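# Spread the towel flat beside the basket using two arms

## Task

Lay the towel out flat on the table as a single layer. Keep every part of it at least one finger-width in from the table edge, at least two finger-widths away from the basket rim, and more than a hand-width away from the column of each arm. The basket must end upright with its entire base resting on the table, no more than three finger-widths from its starting spot and turned roughly as before. Finally open the grippers and move the arms away. Anything that stays in place only because the robot is holding it does not count.

## Robot and tools

Robot: two arms, left_arm and right_arm. Each has six revolute joints and a parallel gripper. Their bases sit in the scene frame at left_arm (-0.008, +0.316, 0) m and right_arm (-0.027, -0.285, 0) m, each turned slightly about z (quat_wxyz (+0.999,0,0,+0.048) and (+0.998,0,0,+0.069)). Scene frame: origin on the table top midway between the arms, +x out over the table, +z up, left_arm on the +y side. The arm names do not tell you which side of an image they appear on.

Joint order. Every row you send and every per-joint list in a result uses this order for each arm: shoulder (joint2), elbow (joint3), wrist roll (joint6), wrist pitch (joint4), waist (joint1), wrist yaw (joint5). Then comes the gripper opening. Stated ranges in radians: shoulder 0.000 to 3.142, elbow 0.000 to 3.142, wrist roll -2.094 to 2.094, wrist pitch -1.571 to 1.571, waist -2.618 to 3.054, wrist yaw -1.571 to 1.571. The true end of a joint may be up to 0.036 rad to either side of the stated value. A target more than 0.036 rad beyond a stated end, and further out than the joint's last reported angle, gets the call refused. A target past the true end is clipped there, and the result may say "joint sent to its limit". If that line is missing, the joint may still be at its end.

Row layout: one flat list of 14 numbers covering both arms, even if only one arm moves. First come left_arm's six joint angles and its opening, then right_arm's six and its opening. Joint values are absolute target angles in radians, not offsets, in the same form as the Joint positions line. Opening goes from -1 (closed) to +1 (fully open, a pad gap of 0.094 m).

execute_actions(actions): a list of actions run in sequence. Each action is a table of up to 15 rows. Each row lasts one control step of 1/30 s, so an action lasts 0.5 s. If a table has fewer than 15 rows, its last row is held for the remaining steps. An empty list just returns the current state and images.

move(target, speed, blocking): target is one 14-number row of absolute joint angles plus openings, as above. All joints travel together so they finish at the same moment, which makes grippers trace curves. speed (0.01 to 2 rad/s, default 0.5) limits the joint that has the farthest to go. A path lasts between 0.5 and 10 s. Longer ones are cut off at 10 s before reaching the target. Finger openings are sent at the start. There is no collision avoidance for objects or the other arm. With blocking=false the call returns after 0.5 s while motion goes on. Before sending further rows or moves, use wait(0) to check on it, or call stop. The result adds a "move:" line with the ending (done, off_target, moving, held, fault), limits=held or limits=none, and each arm's joint farthest from target. After limits=held an arm can suddenly go much faster than speed.

wait(seconds): 0 to 10 s. Each arm keeps its last command, and a running move continues. stop(): brakes a running move. A fast arm needs extra room to stop, and the fingers keep moving. zoom_image(camera, region): camera is cam_high, cam_left_wrist or cam_right_wrist. region is [x0, y0, x1, y1] in image pixels, measured from the top-left corner, at most 504 by 504. All images are 504x504. read_manual(section): returns only the "licences" text. finished_scene(scene): pass the number of the current scene. It ends that scene for good and reports whether the goal was met.

Motion limits. At each step a joint's target can lead its measured angle by at most 0.202 rad (waist), 0.258 (shoulder), 0.238 (elbow), 0.573 (wrist pitch) or 0.522 (wrist yaw and roll). If a step would carry a gripper more than 70 mm from where it is, all of that arm's targets are scaled back. Large changes therefore take several actions. If one is unfinished, send the rest; do not just wait. To hold a joint still, resend its value from "Joint targets".

Results. The state line gives each gripper's end_effector_position (m) and end_effector_quat_wxyz in the scene frame. That point lies between the finger pads, about 1 cm short of the tips. The gripper's +z runs along the fingers, and the fingers close along its y. Reported positions get less accurate at long reach. Joint positions and Joint velocities list each arm's joints in the order above, then the pad gap in m. Joint targets shows what the joints are currently driven toward. grip_measured is the opening on the command scale, with an offset of up to about 1 mm per gripper. "joint command not followed" means a clearance check altered targets on some steps. Joint torques carry fixed offsets, scale errors and noise. A MOTOR HOT line appears at 75 °C. At 90 °C that arm halts for 10 s, and at 100 °C it goes limp and falls. Both are shown as OVER-TEMPERATURE FAULT lines, so avoid long heavy holds.

Gripping: to hold something, command an opening about 0.03 below grip_measured. A smaller margin grips more lightly. Pads give roughly 50 to 62 N, less on very thin material such as cloth under 2 mm. A held part may now and then be tugged briefly.

Avoid: knocking the towel or basket off the table, tipping or shifting the basket, arms striking or pressing on each other, fast contact, and pushing targets deep past a contact. Touching at speed hits harder. The robot keeps its last command while you compose a reply. At the end, open both grippers and move the arms clear of the towel and basket.

Each tool is called by a JSON object that holds its "api" and its "payload", one argument or row to a line.

## Session

{"api": "execute_actions", "payload": {
  "actions": []
}}

Scene clock: 0.00 s.
left_arm: end_effector_position=(+0.1718, +0.0788, +0.1900) grip_measured=+1.000 end_effector_quat_wxyz=(-0.013, +0.962, +0.263, +0.073) | right_arm: end_effector_position=(+0.3552, -0.3664, +0.1488) grip_measured=+1.000 end_effector_quat_wxyz=(+0.205, +0.622, +0.754, -0.057)
Joint names: [shoulder, elbow, wrist roll, wrist pitch, waist, wrist yaw]
Joint positions: left_arm=[ 1.672  1.652  1.593 -1.535 -1.112 -0.148  0.094] | right_arm=[ 1.758  1.52   1.27  -1.054 -0.2    0.331  0.094]
Joint velocities: left_arm=[-0.022 -0.002  0.022 -0.037 -0.002  0.037  0.   ] | right_arm=[-0.007 -0.002 -0.022 -0.007 -0.012  0.081  0.   ]
Joint torques (N m, as the arm reports them, + toward a larger angle): no reading
Motor temperatures (°C, as the motors report them): left_arm=[20 19 20 21 20 21] | right_arm=[21 19 20 19 21 21]
Joint targets: left_arm=[1.664 1.660 1.593 -1.541 -1.112 -0.141] | right_arm=[1.745 1.533 1.267 -1.054 -0.200 0.350]

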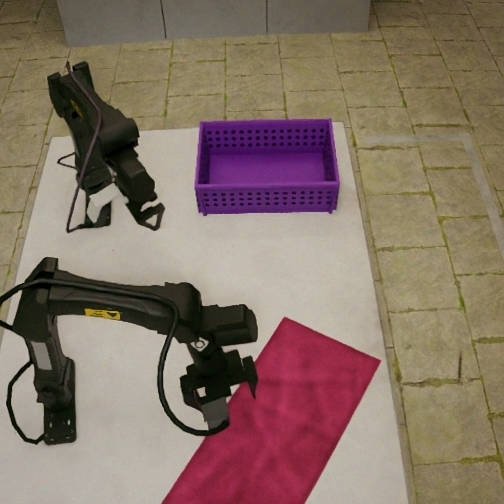

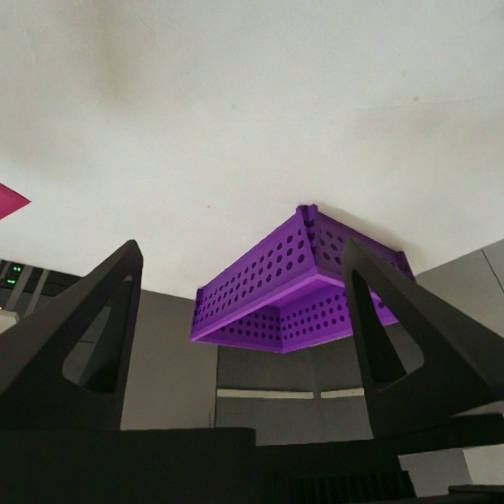

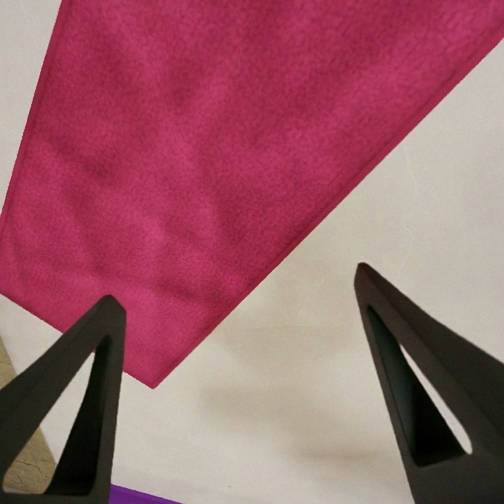

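{"api": "move", "payload": {
  "target": [1.664,1.660,1.593,-1.541,-1.112,-0.141,1, 1.4,1.7,0,-1.2,-0.5,0,1],
  "speed": 1.0
}}

Scene clock: 17.60 s.
left_arm: end_effector_position=(+0.1718, +0.0788, +0.1900) grip_measured=+1.000 end_effector_quat_wxyz=(-0.013, +0.962, +0.263, +0.073) | right_arm: end_effector_position=(+0.2969, -0.4069, +0.2978) grip_measured=+1.000 end_effector_quat_wxyz=(+0.301, +0.174, +0.936, -0.058)
Joint names: [shoulder, elbow, wrist roll, wrist pitch, waist, wrist yaw]
Joint positions: left_arm=[ 1.672  1.652  1.593 -1.535 -1.112 -0.148  0.094] | right_arm=[ 1.417  1.673  0.007 -1.204 -0.493  0.011  0.094]
Joint velocities: left_arm=[ 0.002  0.007 -0.007 -0.022  0.002  0.007  0.   ] | right_arm=[ 0.012 -0.017  0.022  0.007 -0.007  0.051  0.   ]
Joint torques (N m, as the arm reports them, + toward a larger angle): left_arm=[-6.56  6.3   0.01  0.55 -0.09  0.02] | right_arm=[-4.94  8.65 -0.04  1.17 -0.53 -0.07]
Motor temperatures (°C, as the motors report them): left_arm=[21 20 20 21 20 21] | right_arm=[23 21 20 20 21 21]
Joint targets: left_arm=[1.664 1.660 1.593 -1.541 -1.112 -0.141] | right_arm=[1.400 1.700 -0.000 -1.200 -0.500 -0.000]
move: off_target (right_arm); limits=none; left_arm: farthest joint: the shoulder, 0.008 radians from its target (0.008 radians at the start); right_arm: farthest joint: the elbow, 0.027 radians from its target (0.180 radians at the start)

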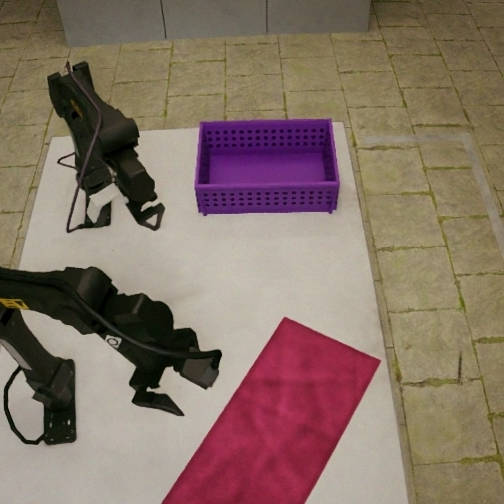

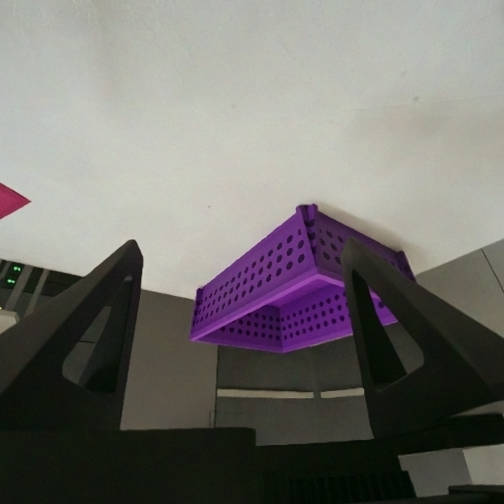

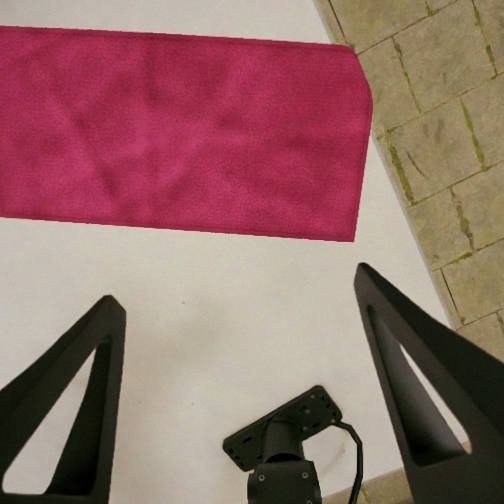

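{"api": "zoom_image", "payload": {
  "camera": "cam_right_wrist",
  "region": [260,20,420,260]
}}

{"api": "zoom_image", "payload": {
  "camera": "cam_high",
  "region": [240,300,410,420]
}}

Region (260, 20, 420, 260) of cam_right_wrist's 504x504 image, scaled by 2.100, with more detail than that image has.

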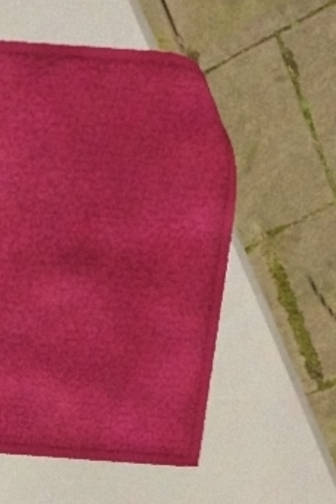

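Region (240, 300, 410, 420) of cam_high's 504x504 image, scaled by 2.965, with more detail than that image has; it fills the top 356 rows of this view, and the rest is white.

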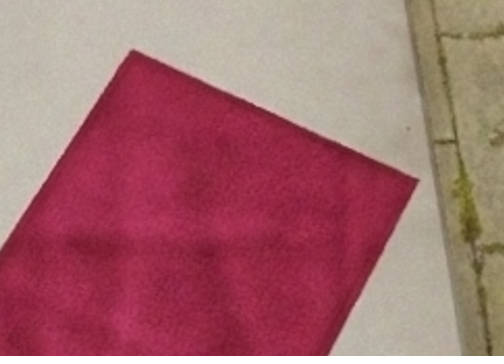

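{"api": "move", "payload": {
  "target": [2.66,2.555,0,-0.72,-0.856,0,1, 1.915,1.63,-0.16,-1.26,-0.842,0,1],
  "speed": 1.0
}}

Scene clock: 60.10 s.
left_arm: end_effector_position=(+0.4752, -0.1394, +0.0698) grip_measured=+1.000 end_effector_quat_wxyz=(+0.314, +0.351, +0.874, -0.121) | right_arm: end_effector_position=(+0.2533, -0.5233, +0.1049) grip_measured=+1.000 end_effector_quat_wxyz=(+0.007, +0.270, +0.963, -0.009)
Joint names: [shoulder, elbow, wrist roll, wrist pitch, waist, wrist yaw]
Joint positions: left_arm=[ 2.673  2.529  0.007 -0.74  -0.856 -0.006  0.094] | right_arm=[ 1.923  1.63  -0.154 -1.257 -0.838  0.01   0.094]
Joint velocities: left_arm=[-0.012  0.007 -0.051 -0.051  0.012  0.022  0.   ] | right_arm=[ 0.002 -0.002  0.051 -0.022 -0.012 -0.007  0.   ]
Joint torques (N m, as the arm reports them, + toward a larger angle): left_arm=[-15.34   8.65  -0.07   2.    -0.07   0.09] | right_arm=[-8.1   6.39  0.    0.25 -0.33 -0.08]
Motor temperatures (°C, as the motors report them): left_arm=[23 22 20 21 20 21] | right_arm=[22 22 20 21 21 21]
Joint targets: left_arm=[2.660 2.555 0.000 -0.720 -0.856 -0.000] | right_arm=[1.915 1.630 -0.160 -1.260 -0.842 -0.000]
move: off_target (left_arm); limits=none; left_arm: farthest joint: the elbow, 0.026 radians from its target (0.903 radians at the start); right_arm: farthest joint: the wrist yaw, 0.010 radians from its target (0.010 radians at the start)

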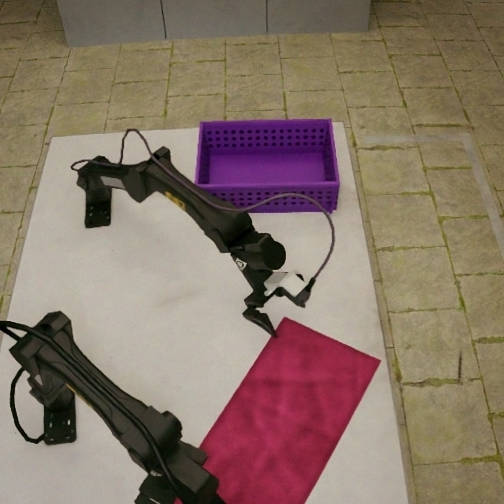

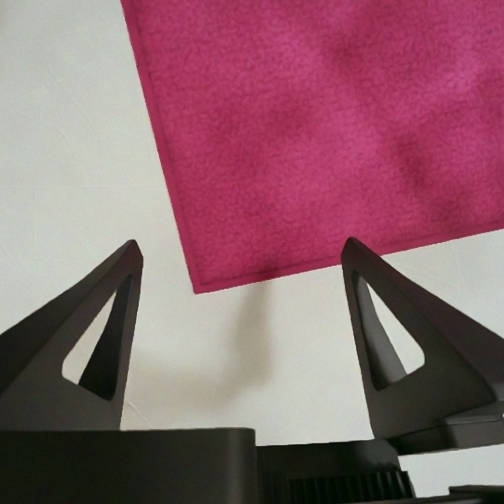

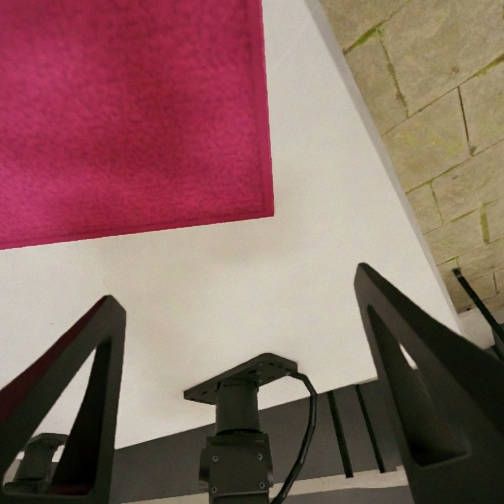

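{"api": "move", "payload": {
  "target": [2.69,2.445,0,-0.555,-0.881,0,0, 1.965,1.425,-0.026,-1.015,-0.705,0,1],
  "speed": 0.4
}}

Scene clock: 69.00 s.
left_arm: end_effector_position=(+0.4766, -0.1608, +0.0504) grip_measured=+0.002 end_effector_quat_wxyz=(+0.341, +0.356, +0.859, -0.137) | right_arm: end_effector_position=(+0.2769, -0.4809, +0.0382) grip_measured=+1.000 end_effector_quat_wxyz=(-0.004, +0.266, +0.964, -0.003)
Joint names: [shoulder, elbow, wrist roll, wrist pitch, waist, wrist yaw]
Joint positions: left_arm=[ 2.694  2.45   0.006 -0.576 -0.877 -0.005  0.047] | right_arm=[ 1.97   1.427 -0.032 -1.033 -0.707  0.008  0.094]
Joint velocities: left_arm=[ 0.022  0.012 -0.022 -0.022  0.007 -0.007  0.   ] | right_arm=[ 0.007 -0.012 -0.022 -0.051  0.002  0.037  0.   ]
Joint torques (N m, as the arm reports them, + toward a larger angle): left_arm=[-14.87   6.61  -0.07   2.11  -0.38   0.07] | right_arm=[-8.06  5.77  0.12  0.36  0.3  -0.08]
Motor temperatures (°C, as the motors report them): left_arm=[27 22 20 23 20 21] | right_arm=[23 21 20 21 21 21]
Joint targets: left_arm=[2.690 2.445 0.000 -0.555 -0.881 0.000] | right_arm=[1.965 1.425 -0.026 -1.015 -0.705 0.000]
move: off_target (left_arm); limits=none; left_arm: farthest joint: the wrist pitch, 0.021 radians from its target (0.185 radians at the start); right_arm: farthest joint: the wrist pitch, 0.018 radians from its target (0.242 radians at the start)

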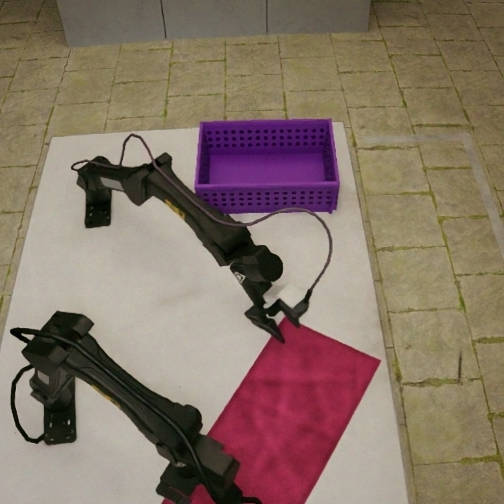

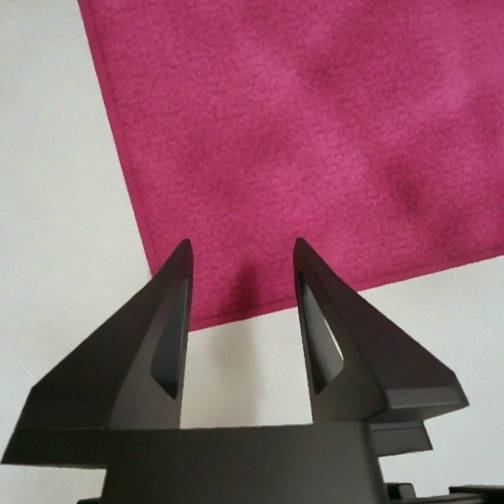

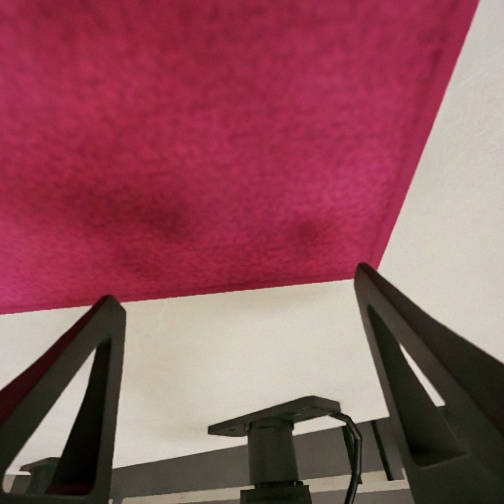

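{"api": "move", "payload": {
  "target": [2.665,2.26,0,-0.42,-0.881,0,0, 1.976,1.315,-0.026,-0.89,-0.705,0,1],
  "speed": 0.2
}}

Scene clock: 73.40 s.
left_arm: end_effector_position=(+0.4715, -0.1557, +0.0114) grip_measured=+0.002 end_effector_quat_wxyz=(+0.336, +0.356, +0.862, -0.135) | right_arm: end_effector_position=(+0.2710, -0.4771, +0.0137) grip_measured=+1.000 end_effector_quat_wxyz=(+0.000, +0.267, +0.964, -0.004)
Joint names: [shoulder, elbow, wrist roll, wrist pitch, waist, wrist yaw]
Joint positions: left_arm=[ 2.679  2.274  0.005 -0.426 -0.877 -0.005  0.047] | right_arm=[ 1.97   1.323 -0.031 -0.921 -0.707  0.008  0.094]
Joint velocities: left_arm=[ 0.007  0.012  0.051  0.037 -0.022  0.022 -0.001] | right_arm=[-0.017 -0.022 -0.037  0.022 -0.007 -0.037  0.   ]
Joint torques (N m, as the arm reports them, + toward a larger angle): left_arm=[-15.54   5.94  -0.06   1.92  -0.34   0.07] | right_arm=[-7.14  5.25  0.1   0.5   0.12 -0.05]
Motor temperatures (°C, as the motors report them): left_arm=[28 22 20 23 20 21] | right_arm=[24 21 20 21 21 21]
Joint targets: left_arm=[2.665 2.260 -0.000 -0.420 -0.881 -0.000] | right_arm=[1.976 1.315 -0.026 -0.890 -0.705 -0.000]
move: off_target (right_arm); limits=none; left_arm: farthest joint: the shoulder, 0.014 radians from its target (0.029 radians at the start); right_arm: farthest joint: the wrist pitch, 0.031 radians from its target (0.143 radians at the start)

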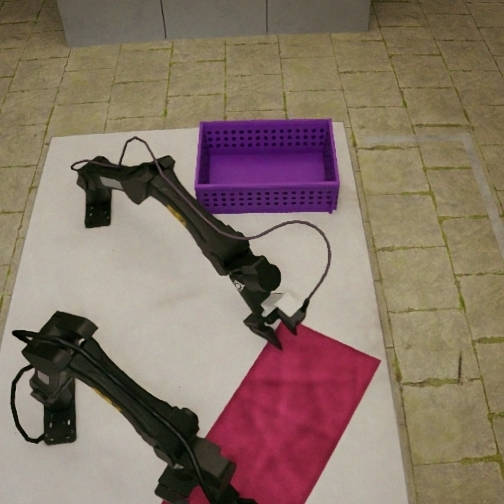

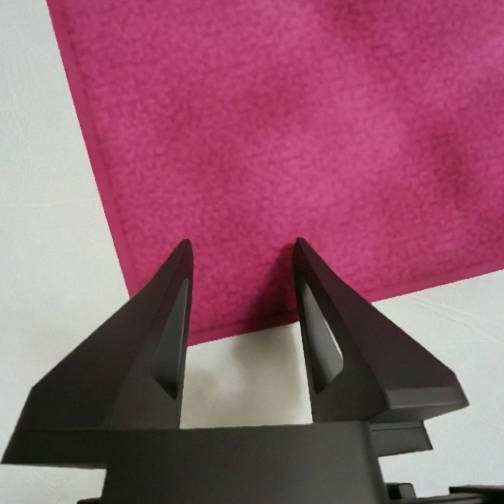

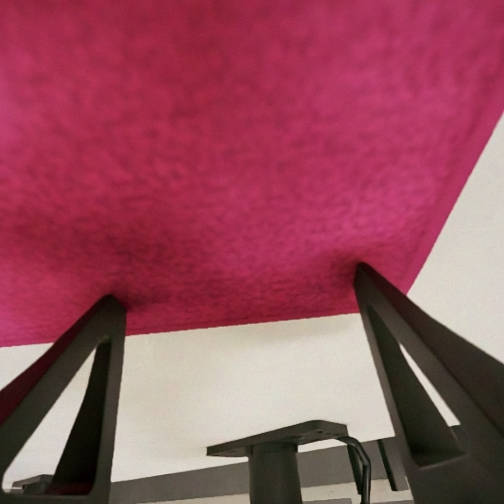

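{"api": "move", "payload": {
  "target": [2.70,2.26,0,-0.42,-0.881,0,0, 1.99,1.315,-0.026,-0.90,-0.705,0,1],
  "speed": 0.1
}}

Scene clock: 77.53 s.
left_arm: end_effector_position=(+0.4723, -0.1566, +0.0110) grip_measured=+0.002 end_effector_quat_wxyz=(+0.338, +0.356, +0.861, -0.136) | right_arm: end_effector_position=(+0.2707, -0.4769, +0.0130) grip_measured=+1.000 end_effector_quat_wxyz=(-0.001, +0.267, +0.964, -0.004)
Joint names: [shoulder, elbow, wrist roll, wrist pitch, waist, wrist yaw]
Joint positions: left_arm=[ 2.682  2.274  0.005 -0.417 -0.877 -0.004  0.047] | right_arm=[ 1.972  1.323 -0.03  -0.922 -0.707  0.008  0.094]
Joint velocities: left_arm=[ 0.007  0.012 -0.022  0.007 -0.002  0.007  0.001] | right_arm=[ 0.007 -0.007  0.022  0.022 -0.007 -0.022  0.   ]
Joint torques (N m, as the arm reports them, + toward a larger angle): left_arm=[-13.14   5.95  -0.05   1.79  -0.35   0.07] | right_arm=[-6.12  5.15  0.08  0.44  0.19 -0.1 ]
Motor temperatures (°C, as the motors report them): left_arm=[29 22 20 23 20 21] | right_arm=[24 21 20 20 21 21]
Joint targets: left_arm=[2.700 2.260 0.000 -0.420 -0.881 0.000] | right_arm=[1.990 1.315 -0.026 -0.900 -0.705 -0.000]
move: off_target (right_arm); limits=none; left_arm: farthest joint: the shoulder, 0.018 radians from its target (0.021 radians at the start); right_arm: farthest joint: the wrist pitch, 0.022 radians from its target (0.021 radians at the start)

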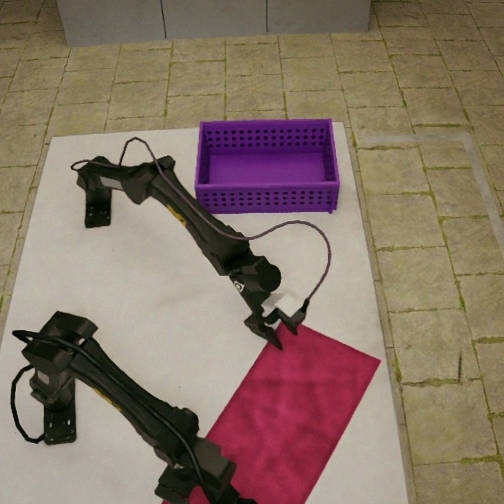

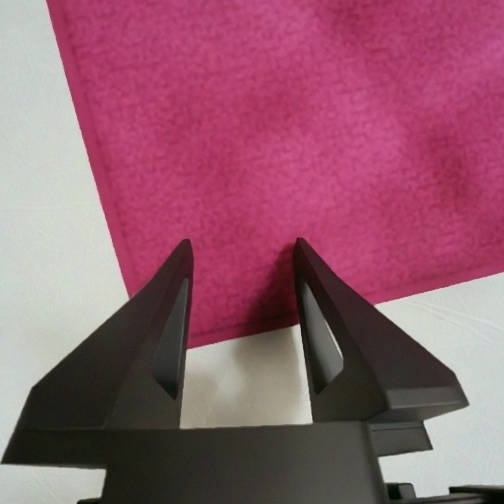

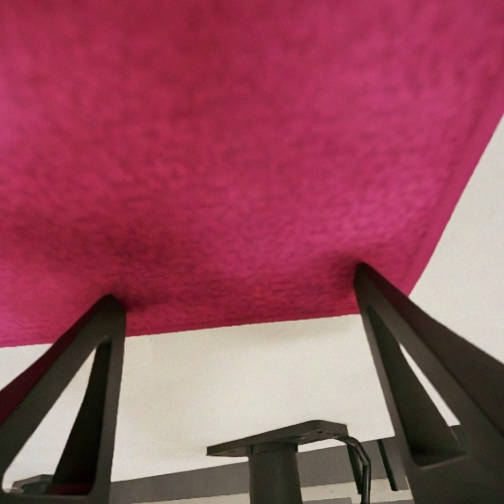

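{"api": "move", "payload": {
  "target": [2.528,1.897,0,-0.21,-0.877,0,0, 1.859,1.108,-0.008,-0.81,-0.685,0,1],
  "speed": 0.25
}}

Scene clock: 82.70 s.
left_arm: end_effector_position=(+0.4562, -0.1406, +0.0093) grip_measured=+0.002 end_effector_quat_wxyz=(+0.364, +0.351, +0.850, -0.147) | right_arm: end_effector_position=(+0.2657, -0.4705, +0.0123) grip_measured=+1.000 end_effector_quat_wxyz=(+0.051, +0.272, +0.961, -0.020)
Joint names: [shoulder, elbow, wrist roll, wrist pitch, waist, wrist yaw]
Joint positions: left_arm=[ 2.528  1.925  0.003 -0.16  -0.877 -0.004  0.047] | right_arm=[ 1.855  1.151 -0.011 -0.758 -0.699  0.009  0.094]
Joint velocities: left_arm=[-0.007 -0.007 -0.051 -0.007  0.007 -0.11  -0.001] | right_arm=[-0.037 -0.002  0.037 -0.081  0.002 -0.051  0.   ]
Joint torques (N m, as the arm reports them, + toward a larger angle): left_arm=[-13.57   4.85  -0.04   1.44  -0.11   0.06] | right_arm=[-6.45  2.17  0.09 -0.1   1.09 -0.09]
Motor temperatures (°C, as the motors report them): left_arm=[30 22 20 23 20 21] | right_arm=[24 21 20 20 21 21]
Joint targets: left_arm=[2.528 1.897 -0.000 -0.210 -0.877 -0.000] | right_arm=[1.859 1.108 -0.008 -0.810 -0.685 -0.000]
move: off_target (left_arm, right_arm); limits=none; left_arm: farthest joint: the wrist pitch, 0.050 radians from its target (0.207 radians at the start); right_arm: farthest joint: the wrist pitch, 0.052 radians from its target (0.112 radians at the start)

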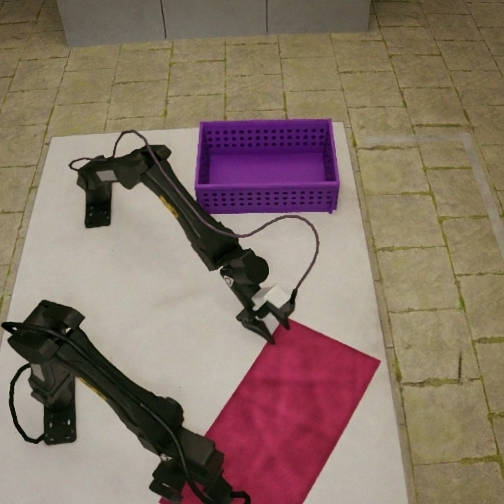

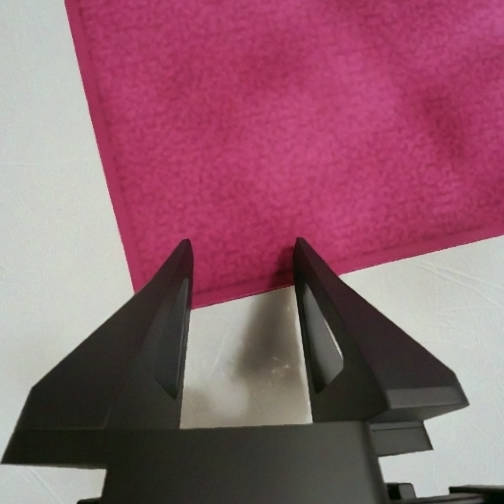

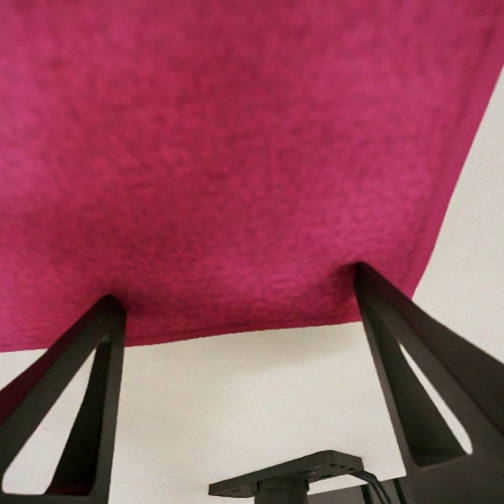

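{"api": "move", "payload": {
  "target": [2.56,1.897,0,-0.30,-0.877,0,0, 1.859,1.108,-0.008,-0.93,-0.685,0,1],
  "speed": 0.15
}}

Scene clock: 87.37 s.
left_arm: end_effector_position=(+0.4553, -0.1398, +0.0080) grip_measured=+0.002 end_effector_quat_wxyz=(+0.361, +0.351, +0.852, -0.146) | right_arm: end_effector_position=(+0.2515, -0.4599, +0.0119) grip_measured=+1.000 end_effector_quat_wxyz=(+0.018, +0.271, +0.962, -0.010)
Joint names: [shoulder, elbow, wrist roll, wrist pitch, waist, wrist yaw]
Joint positions: left_arm=[ 2.528  1.925  0.002 -0.167 -0.877 -0.004  0.047] | right_arm=[ 1.852  1.151 -0.007 -0.83  -0.694  0.01   0.094]
Joint velocities: left_arm=[-0.002 -0.012  0.007 -0.022 -0.012  0.007 -0.001] | right_arm=[-0.002  0.002  0.022 -0.037  0.017 -0.022  0.   ]
Joint torques (N m, as the arm reports them, + toward a larger angle): left_arm=[-11.17   4.86  -0.02   0.61  -0.11   0.07] | right_arm=[-6.18  2.08  0.05 -0.63  0.65 -0.09]
Motor temperatures (°C, as the motors report them): left_arm=[30 22 20 23 20 21] | right_arm=[24 21 20 20 21 21]
Joint targets: left_arm=[2.560 1.897 -0.000 -0.300 -0.877 -0.000] | right_arm=[1.859 1.108 -0.008 -0.930 -0.685 0.000]
move: off_target (left_arm, right_arm); limits=none; left_arm: farthest joint: the wrist pitch, 0.133 radians from its target (0.140 radians at the start); right_arm: farthest joint: the wrist pitch, 0.100 radians from its target (0.172 radians at the start)

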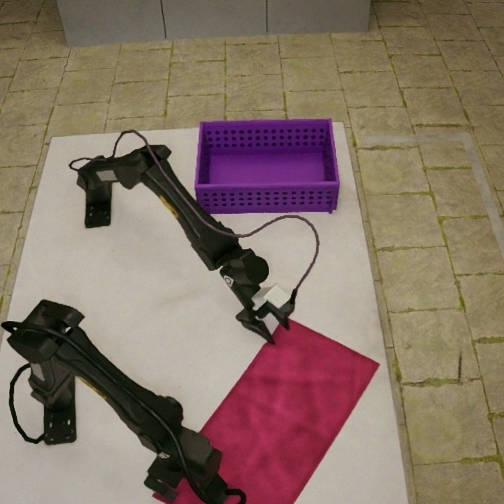

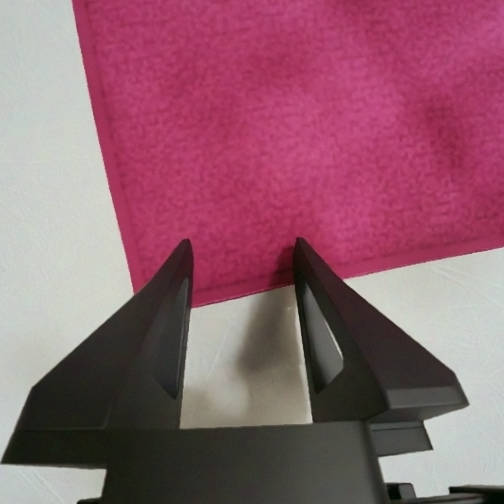

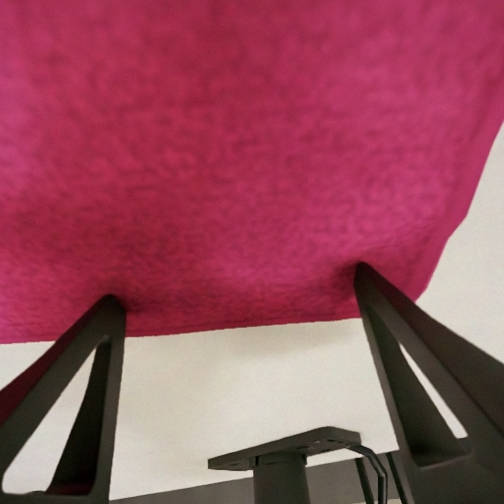

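{"api": "execute_actions", "payload": {
  "actions": [
    [[2.552,1.885,0,-0.302,-0.875,-0.001,0,1.852,1.099,-0.004,-0.928,-0.681,-0.003,1],[2.545,1.872,0,-0.303,-0.873,-0.002,0,1.844,1.089,0,-0.926,-0.676,-0.005,1],[2.537,1.860,0,-0.305,-0.871,-0.003,0,1.837,1.080,0.004,-0.924,-0.672,-0.008,1],[2.530,1.847,0,-0.306,-0.870,-0.004,0,1.829,1.071,0.008,-0.922,-0.668,-0.01,1],[2.522,1.835,0,-0.308,-0.868,-0.005,0,1.822,1.061,0.012,-0.92,-0.664,-0.013,1],[2.514,1.822,0,-0.309,-0.866,-0.006,0,1.815,1.052,0.015,-0.918,-0.659,-0.015,1],[2.507,1.810,0,-0.311,-0.864,-0.007,0,1.807,1.043,0.019,-0.916,-0.655,-0.018,1],[2.499,1.797,0,-0.312,-0.862,-0.008,0,1.800,1.033,0.023,-0.914,-0.651,-0.02,1],[2.492,1.785,0,-0.314,-0.860,-0.009,0,1.792,1.024,0.027,-0.912,-0.647,-0.023,1],[2.484,1.772,0,-0.315,-0.858,-0.01,0,1.785,1.015,0.031,-0.91,-0.642,-0.025,1]],
    [[2.476,1.760,0,-0.317,-0.857,-0.011,0,1.778,1.005,0.035,-0.908,-0.638,-0.028,1],[2.469,1.748,0,-0.318,-0.855,-0.012,0,1.770,0.996,0.039,-0.906,-0.634,-0.03,1],[2.461,1.735,0,-0.32,-0.853,-0.013,0,1.763,0.986,0.043,-0.904,-0.630,-0.033,1],[2.454,1.723,0,-0.321,-0.851,-0.014,0,1.755,0.977,0.047,-0.902,-0.625,-0.035,1],[2.446,1.710,0,-0.323,-0.849,-0.015,0,1.748,0.968,0.051,-0.90,-0.621,-0.038,1],[2.438,1.698,0,-0.324,-0.847,-0.016,0,1.741,0.958,0.054,-0.898,-0.617,-0.04,1],[2.431,1.685,0,-0.326,-0.846,-0.017,0,1.733,0.949,0.058,-0.896,-0.613,-0.043,1],[2.423,1.673,0,-0.327,-0.844,-0.018,0,1.726,0.940,0.062,-0.894,-0.608,-0.045,1],[2.416,1.660,0,-0.329,-0.842,-0.019,0,1.718,0.930,0.066,-0.892,-0.604,-0.048,1],[2.408,1.648,0,-0.33,-0.84,-0.02,0,1.711,0.921,0.07,-0.89,-0.60,-0.05,1]]
  ]
}}

Scene clock: 109.70 s.
left_arm: end_effector_position=(+0.4315, -0.0968, +0.0061) grip_measured=+0.002 end_effector_quat_wxyz=(+0.328, +0.348, +0.869, -0.128) | right_arm: end_effector_position=(+0.2191, -0.4118, +0.0120) grip_measured=+1.000 end_effector_quat_wxyz=(-0.001, +0.263, +0.965, -0.003)
Joint names: [shoulder, elbow, wrist roll, wrist pitch, waist, wrist yaw]
Joint positions: left_arm=[ 2.38   1.699  0.006 -0.17  -0.854 -0.004  0.047] | right_arm=[ 1.705  0.97   0.058 -0.836 -0.611  0.006  0.094]
Joint velocities: left_arm=[ 0.017 -0.012 -0.066  0.007  0.012 -0.037 -0.   ] | right_arm=[ 0.002 -0.002  0.037  0.007  0.032  0.051  0.   ]
Joint torques (N m, as the arm reports them, + toward a larger angle): left_arm=[-10.49   3.07  -0.07   0.27   0.82  -0.13] | right_arm=[-4.8   1.32  0.15 -0.29  0.7  -0.5 ]
Motor temperatures (°C, as the motors report them): left_arm=[28 21 20 22 20 21] | right_arm=[24 20 20 20 21 21]
Joint targets: left_arm=[2.408 1.648 0.000 -0.330 -0.840 -0.020] | right_arm=[1.711 0.921 0.070 -0.890 -0.600 -0.050]

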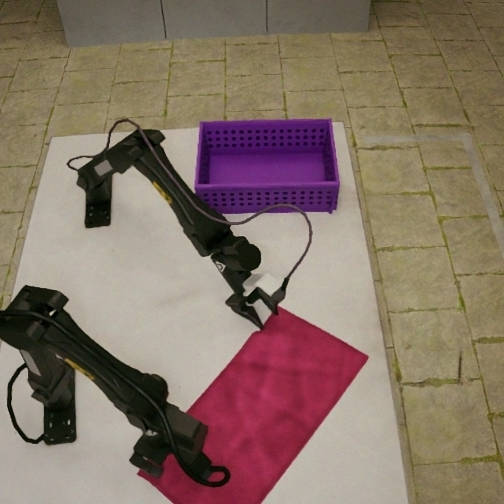

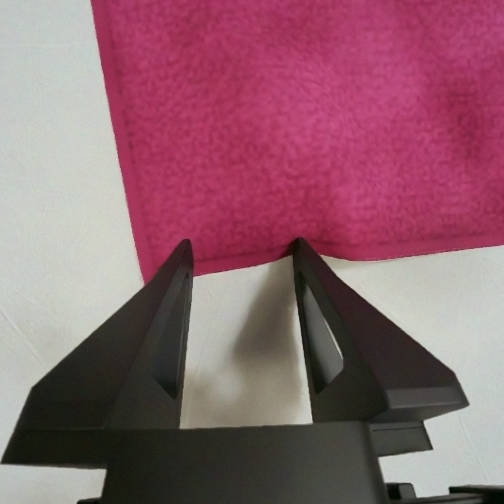

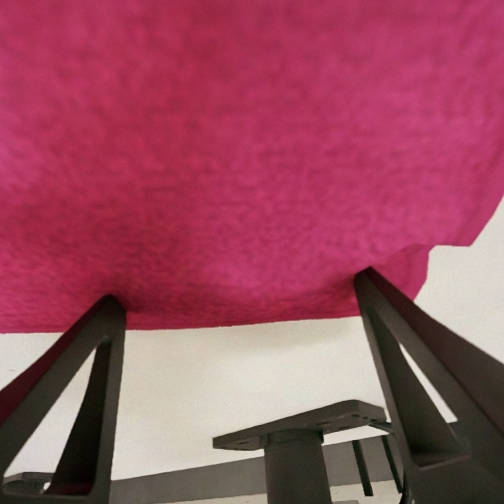

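{"api": "move", "payload": {
  "target": [2.33,1.74,0,-0.24,-0.854,0,0, 1.68,1.08,0.058,-0.96,-0.611,0,1],
  "speed": 0.4
}}

{"api": "move", "payload": {
  "target": [1.7,1.5,0,-1.0,-0.9,0,0, 1.4,1.7,0,-1.2,-0.6,0,1],
  "speed": 1.0
}}

Scene clock: 116.07 s.
left_arm: end_effector_position=(+0.4289, -0.0945, +0.0193) grip_measured=+0.002 end_effector_quat_wxyz=(+0.322, +0.350, +0.871, -0.125) | right_arm: end_effector_position=(+0.2193, -0.4123, +0.0312) grip_measured=+1.000 end_effector_quat_wxyz=(-0.018, +0.263, +0.965, -0.000)
Joint names: [shoulder, elbow, wrist roll, wrist pitch, waist, wrist yaw]
Joint positions: left_arm=[ 2.352  1.715  0.006 -0.229 -0.854 -0.003  0.047] | right_arm=[ 1.705  1.053  0.059 -0.955 -0.611  0.008  0.094]
Joint velocities: left_arm=[ 0.002 -0.007 -0.095 -0.037 -0.022 -0.081  0.   ] | right_arm=[-0.017  0.007 -0.007 -0.037  0.002  0.022  0.   ]
Joint torques (N m, as the arm reports them, + toward a larger angle): left_arm=[-14.01   8.27  -0.06   1.68  -0.05   0.05] | right_arm=[-7.21  8.1   0.03  0.09 -0.01 -0.07]
Motor temperatures (°C, as the motors report them): left_arm=[28 21 20 22 20 21] | right_arm=[23 20 20 20 21 21]
Joint targets: left_arm=[2.330 1.740 0.000 -0.240 -0.854 -0.000] | right_arm=[1.680 1.080 0.058 -0.960 -0.611 0.000]
move: off_target (left_arm, right_arm); limits=none; left_arm: farthest joint: the elbow, 0.025 radians from its target (0.041 radians at the start); right_arm: farthest joint: the elbow, 0.027 radians from its target (0.110 radians at the start)

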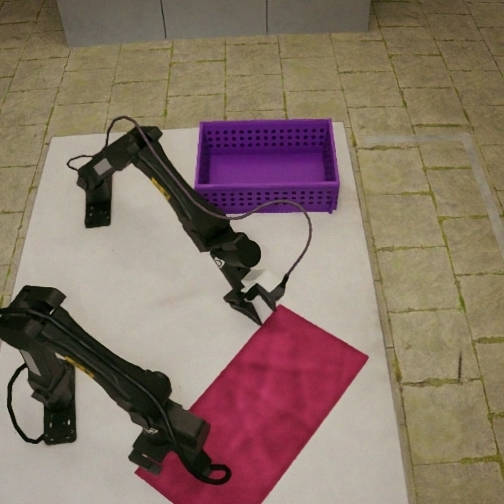

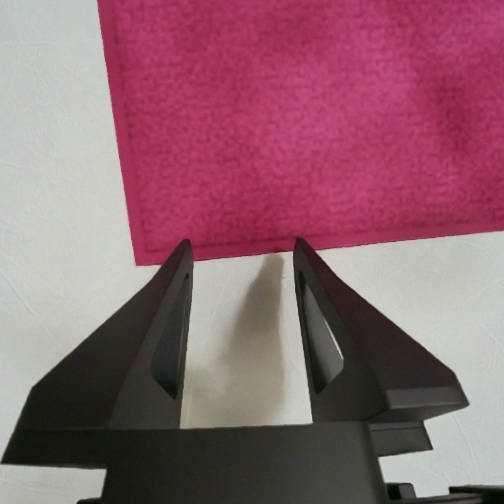

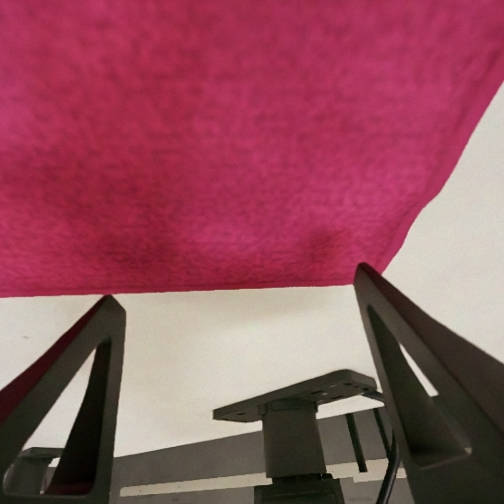

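Scene clock: 117.73 s.
left_arm: end_effector_position=(+0.2730, +0.0311, +0.1590) grip_measured=+0.002 end_effector_quat_wxyz=(+0.175, +0.384, +0.904, -0.071) | right_arm: end_effector_position=(+0.2800, -0.4419, +0.3051) grip_measured=+1.000 end_effector_quat_wxyz=(+0.307, +0.225, +0.921, -0.076)
Joint names: [shoulder, elbow, wrist roll, wrist pitch, waist, wrist yaw]
Joint positions: left_arm=[ 1.708  1.507  0.006 -0.99  -0.893 -0.003  0.047] | right_arm=[ 1.405  1.682  0.007 -1.204 -0.607  0.008  0.094]
Joint velocities: left_arm=[-0.012  0.027 -0.081  0.066  0.007  0.022 -0.001] | right_arm=[-0.002 -0.012 -0.022 -0.007 -0.007  0.022  0.   ]
Joint torques (N m, as the arm reports them, + toward a larger angle): left_arm=[-7.7   6.03 -0.07  1.19 -0.55  0.06] | right_arm=[-4.09  8.05 -0.03  1.2   0.46 -0.07]
Motor temperatures (°C, as the motors report them): left_arm=[28 21 20 22 20 21] | right_arm=[23 21 20 20 21 21]
Joint targets: left_arm=[1.700 1.500 0.000 -1.000 -0.900 -0.000] | right_arm=[1.400 1.700 0.000 -1.200 -0.600 -0.000]
move: done; limits=none; left_arm: farthest joint: the wrist pitch, 0.010 radians from its target (0.771 radians at the start); right_arm: farthest joint: the elbow, 0.018 radians from its target (0.647 radians at the start)

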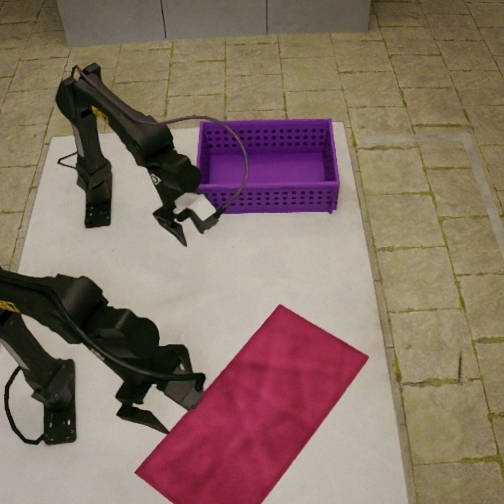

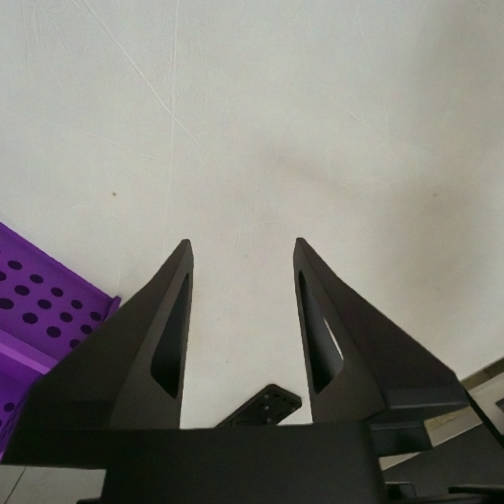

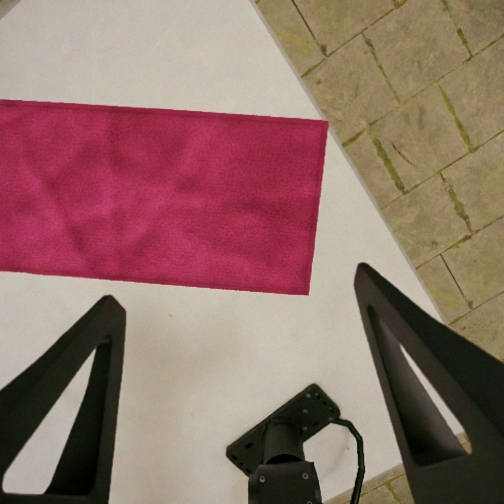

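{"api": "move", "payload": {
  "target": [0.7,0.7,0,-0.7,-0.5,0,0, 2.385,2.11,0,-1.04,0.085,0,0.2],
  "speed": 1.0
}}

{"api": "move", "payload": {
  "target": [0.7,0.7,0,-0.7,-0.5,0,0, 2.45,1.97,0,-0.98,0.09,-0.06,0.2],
  "speed": 0.15
}}

Scene clock: 128.70 s.
left_arm: end_effector_position=(+0.2235, +0.2169, +0.1830) grip_measured=+0.002 end_effector_quat_wxyz=(+0.399, +0.189, +0.894, -0.081) | right_arm: end_effector_position=(+0.4716, -0.1695, +0.0249) grip_measured=+0.202 end_effector_quat_wxyz=(+0.088, -0.110, +0.990, +0.011)
Joint names: [shoulder, elbow, wrist roll, wrist pitch, waist, wrist yaw]
Joint positions: left_arm=[ 0.718  0.706  0.006 -0.721 -0.508 -0.002  0.047] | right_arm=[ 2.416  2.08   0.004 -1.057  0.089 -0.001  0.056]
Joint velocities: left_arm=[-0.012  0.002 -0.081 -0.022 -0.002  0.066  0.001] | right_arm=[-0.002 -0.002 -0.022  0.066  0.002 -0.037 -0.   ]
Joint torques (N m, as the arm reports them, + toward a larger angle): left_arm=[-0.65  6.43 -0.06  2.19  0.48  0.04] | right_arm=[-13.24   9.22  -0.03   0.65  -0.44   0.03]
Motor temperatures (°C, as the motors report them): left_arm=[26 22 20 23 20 21] | right_arm=[23 22 20 21 21 21]
Joint targets: left_arm=[0.700 0.700 0.000 -0.700 -0.500 -0.000] | right_arm=[2.385 2.110 -0.000 -1.040 0.085 0.000]
move: off_target (left_arm, right_arm); limits=none; left_arm: farthest joint: the wrist pitch, 0.021 radians from its target (0.290 radians at the start); right_arm: farthest joint: the shoulder, 0.031 radians from its target (0.980 radians at the start)

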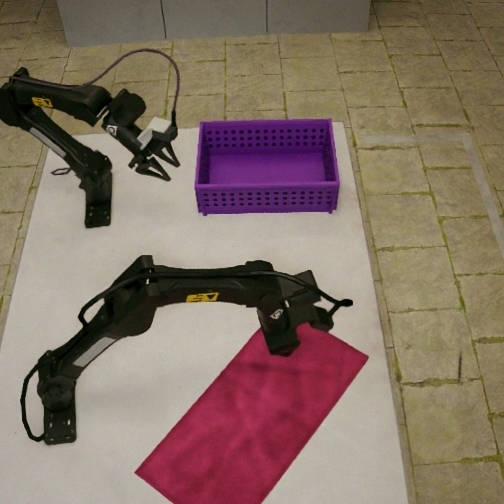

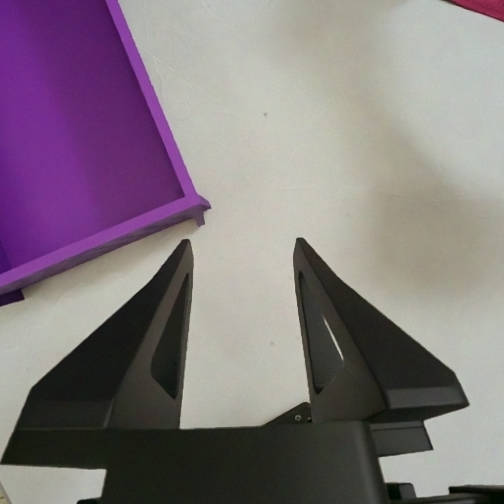

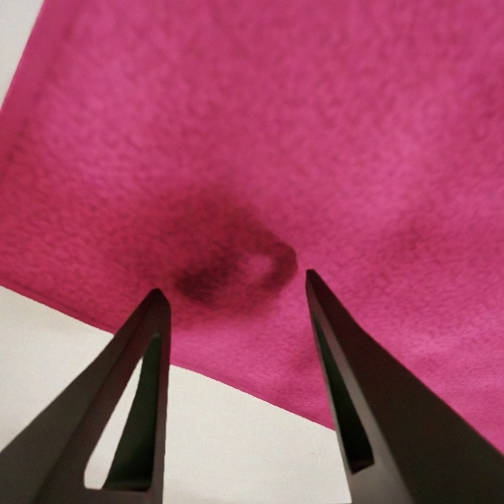

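Scene clock: 129.73 s.
left_arm: end_effector_position=(+0.2235, +0.2169, +0.1831) grip_measured=+0.002 end_effector_quat_wxyz=(+0.399, +0.189, +0.894, -0.081) | right_arm: end_effector_position=(+0.4666, -0.1694, +0.0123) grip_measured=+0.202 end_effector_quat_wxyz=(+0.083, -0.111, +0.990, +0.013)
Joint names: [shoulder, elbow, wrist roll, wrist pitch, waist, wrist yaw]
Joint positions: left_arm=[ 0.718  0.706  0.006 -0.72  -0.508 -0.002  0.047] | right_arm=[ 2.41   2.019  0.004 -1.011  0.089 -0.007  0.056]
Joint velocities: left_arm=[ 0.002  0.007 -0.051 -0.022  0.007 -0.037 -0.   ] | right_arm=[ 0.012  0.002  0.007  0.051 -0.002 -0.022  0.001]
Joint torques (N m, as the arm reports them, + toward a larger angle): left_arm=[-0.64  6.43 -0.07  2.2   0.46  0.05] | right_arm=[-7.91  2.33  0.    0.77  0.07 -0.49]
Motor temperatures (°C, as the motors report them): left_arm=[26 22 20 23 20 21] | right_arm=[24 21 20 21 21 21]
Joint targets: left_arm=[0.700 0.700 0.000 -0.700 -0.500 -0.000] | right_arm=[2.450 1.970 0.000 -0.980 0.090 -0.060]
move: off_target (right_arm); limits=none; left_arm: farthest joint: the wrist pitch, 0.020 radians from its target (0.021 radians at the start); right_arm: farthest joint: the wrist yaw, 0.053 radians from its target (0.059 radians at the start)

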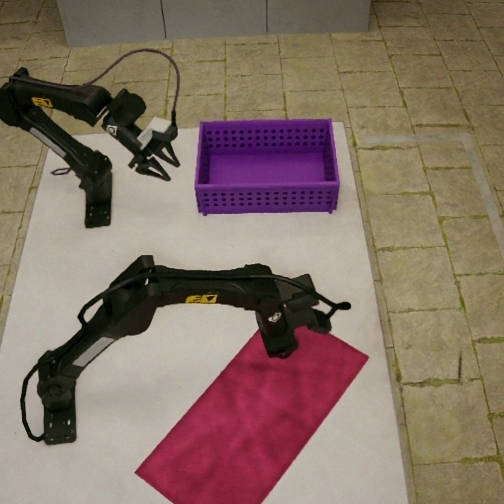

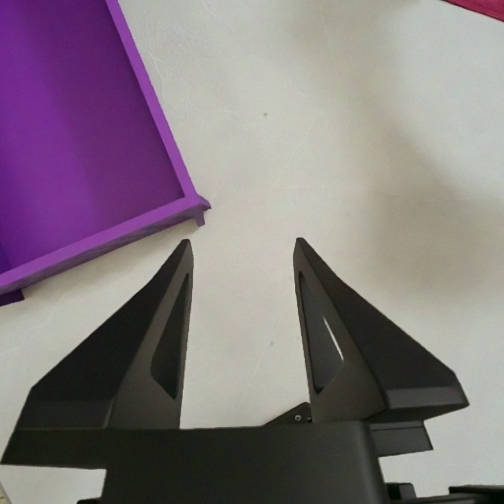

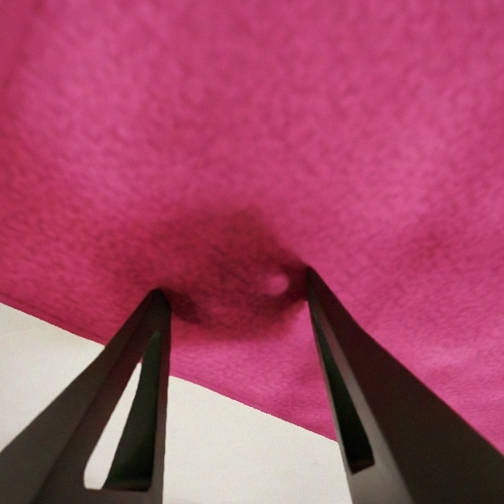

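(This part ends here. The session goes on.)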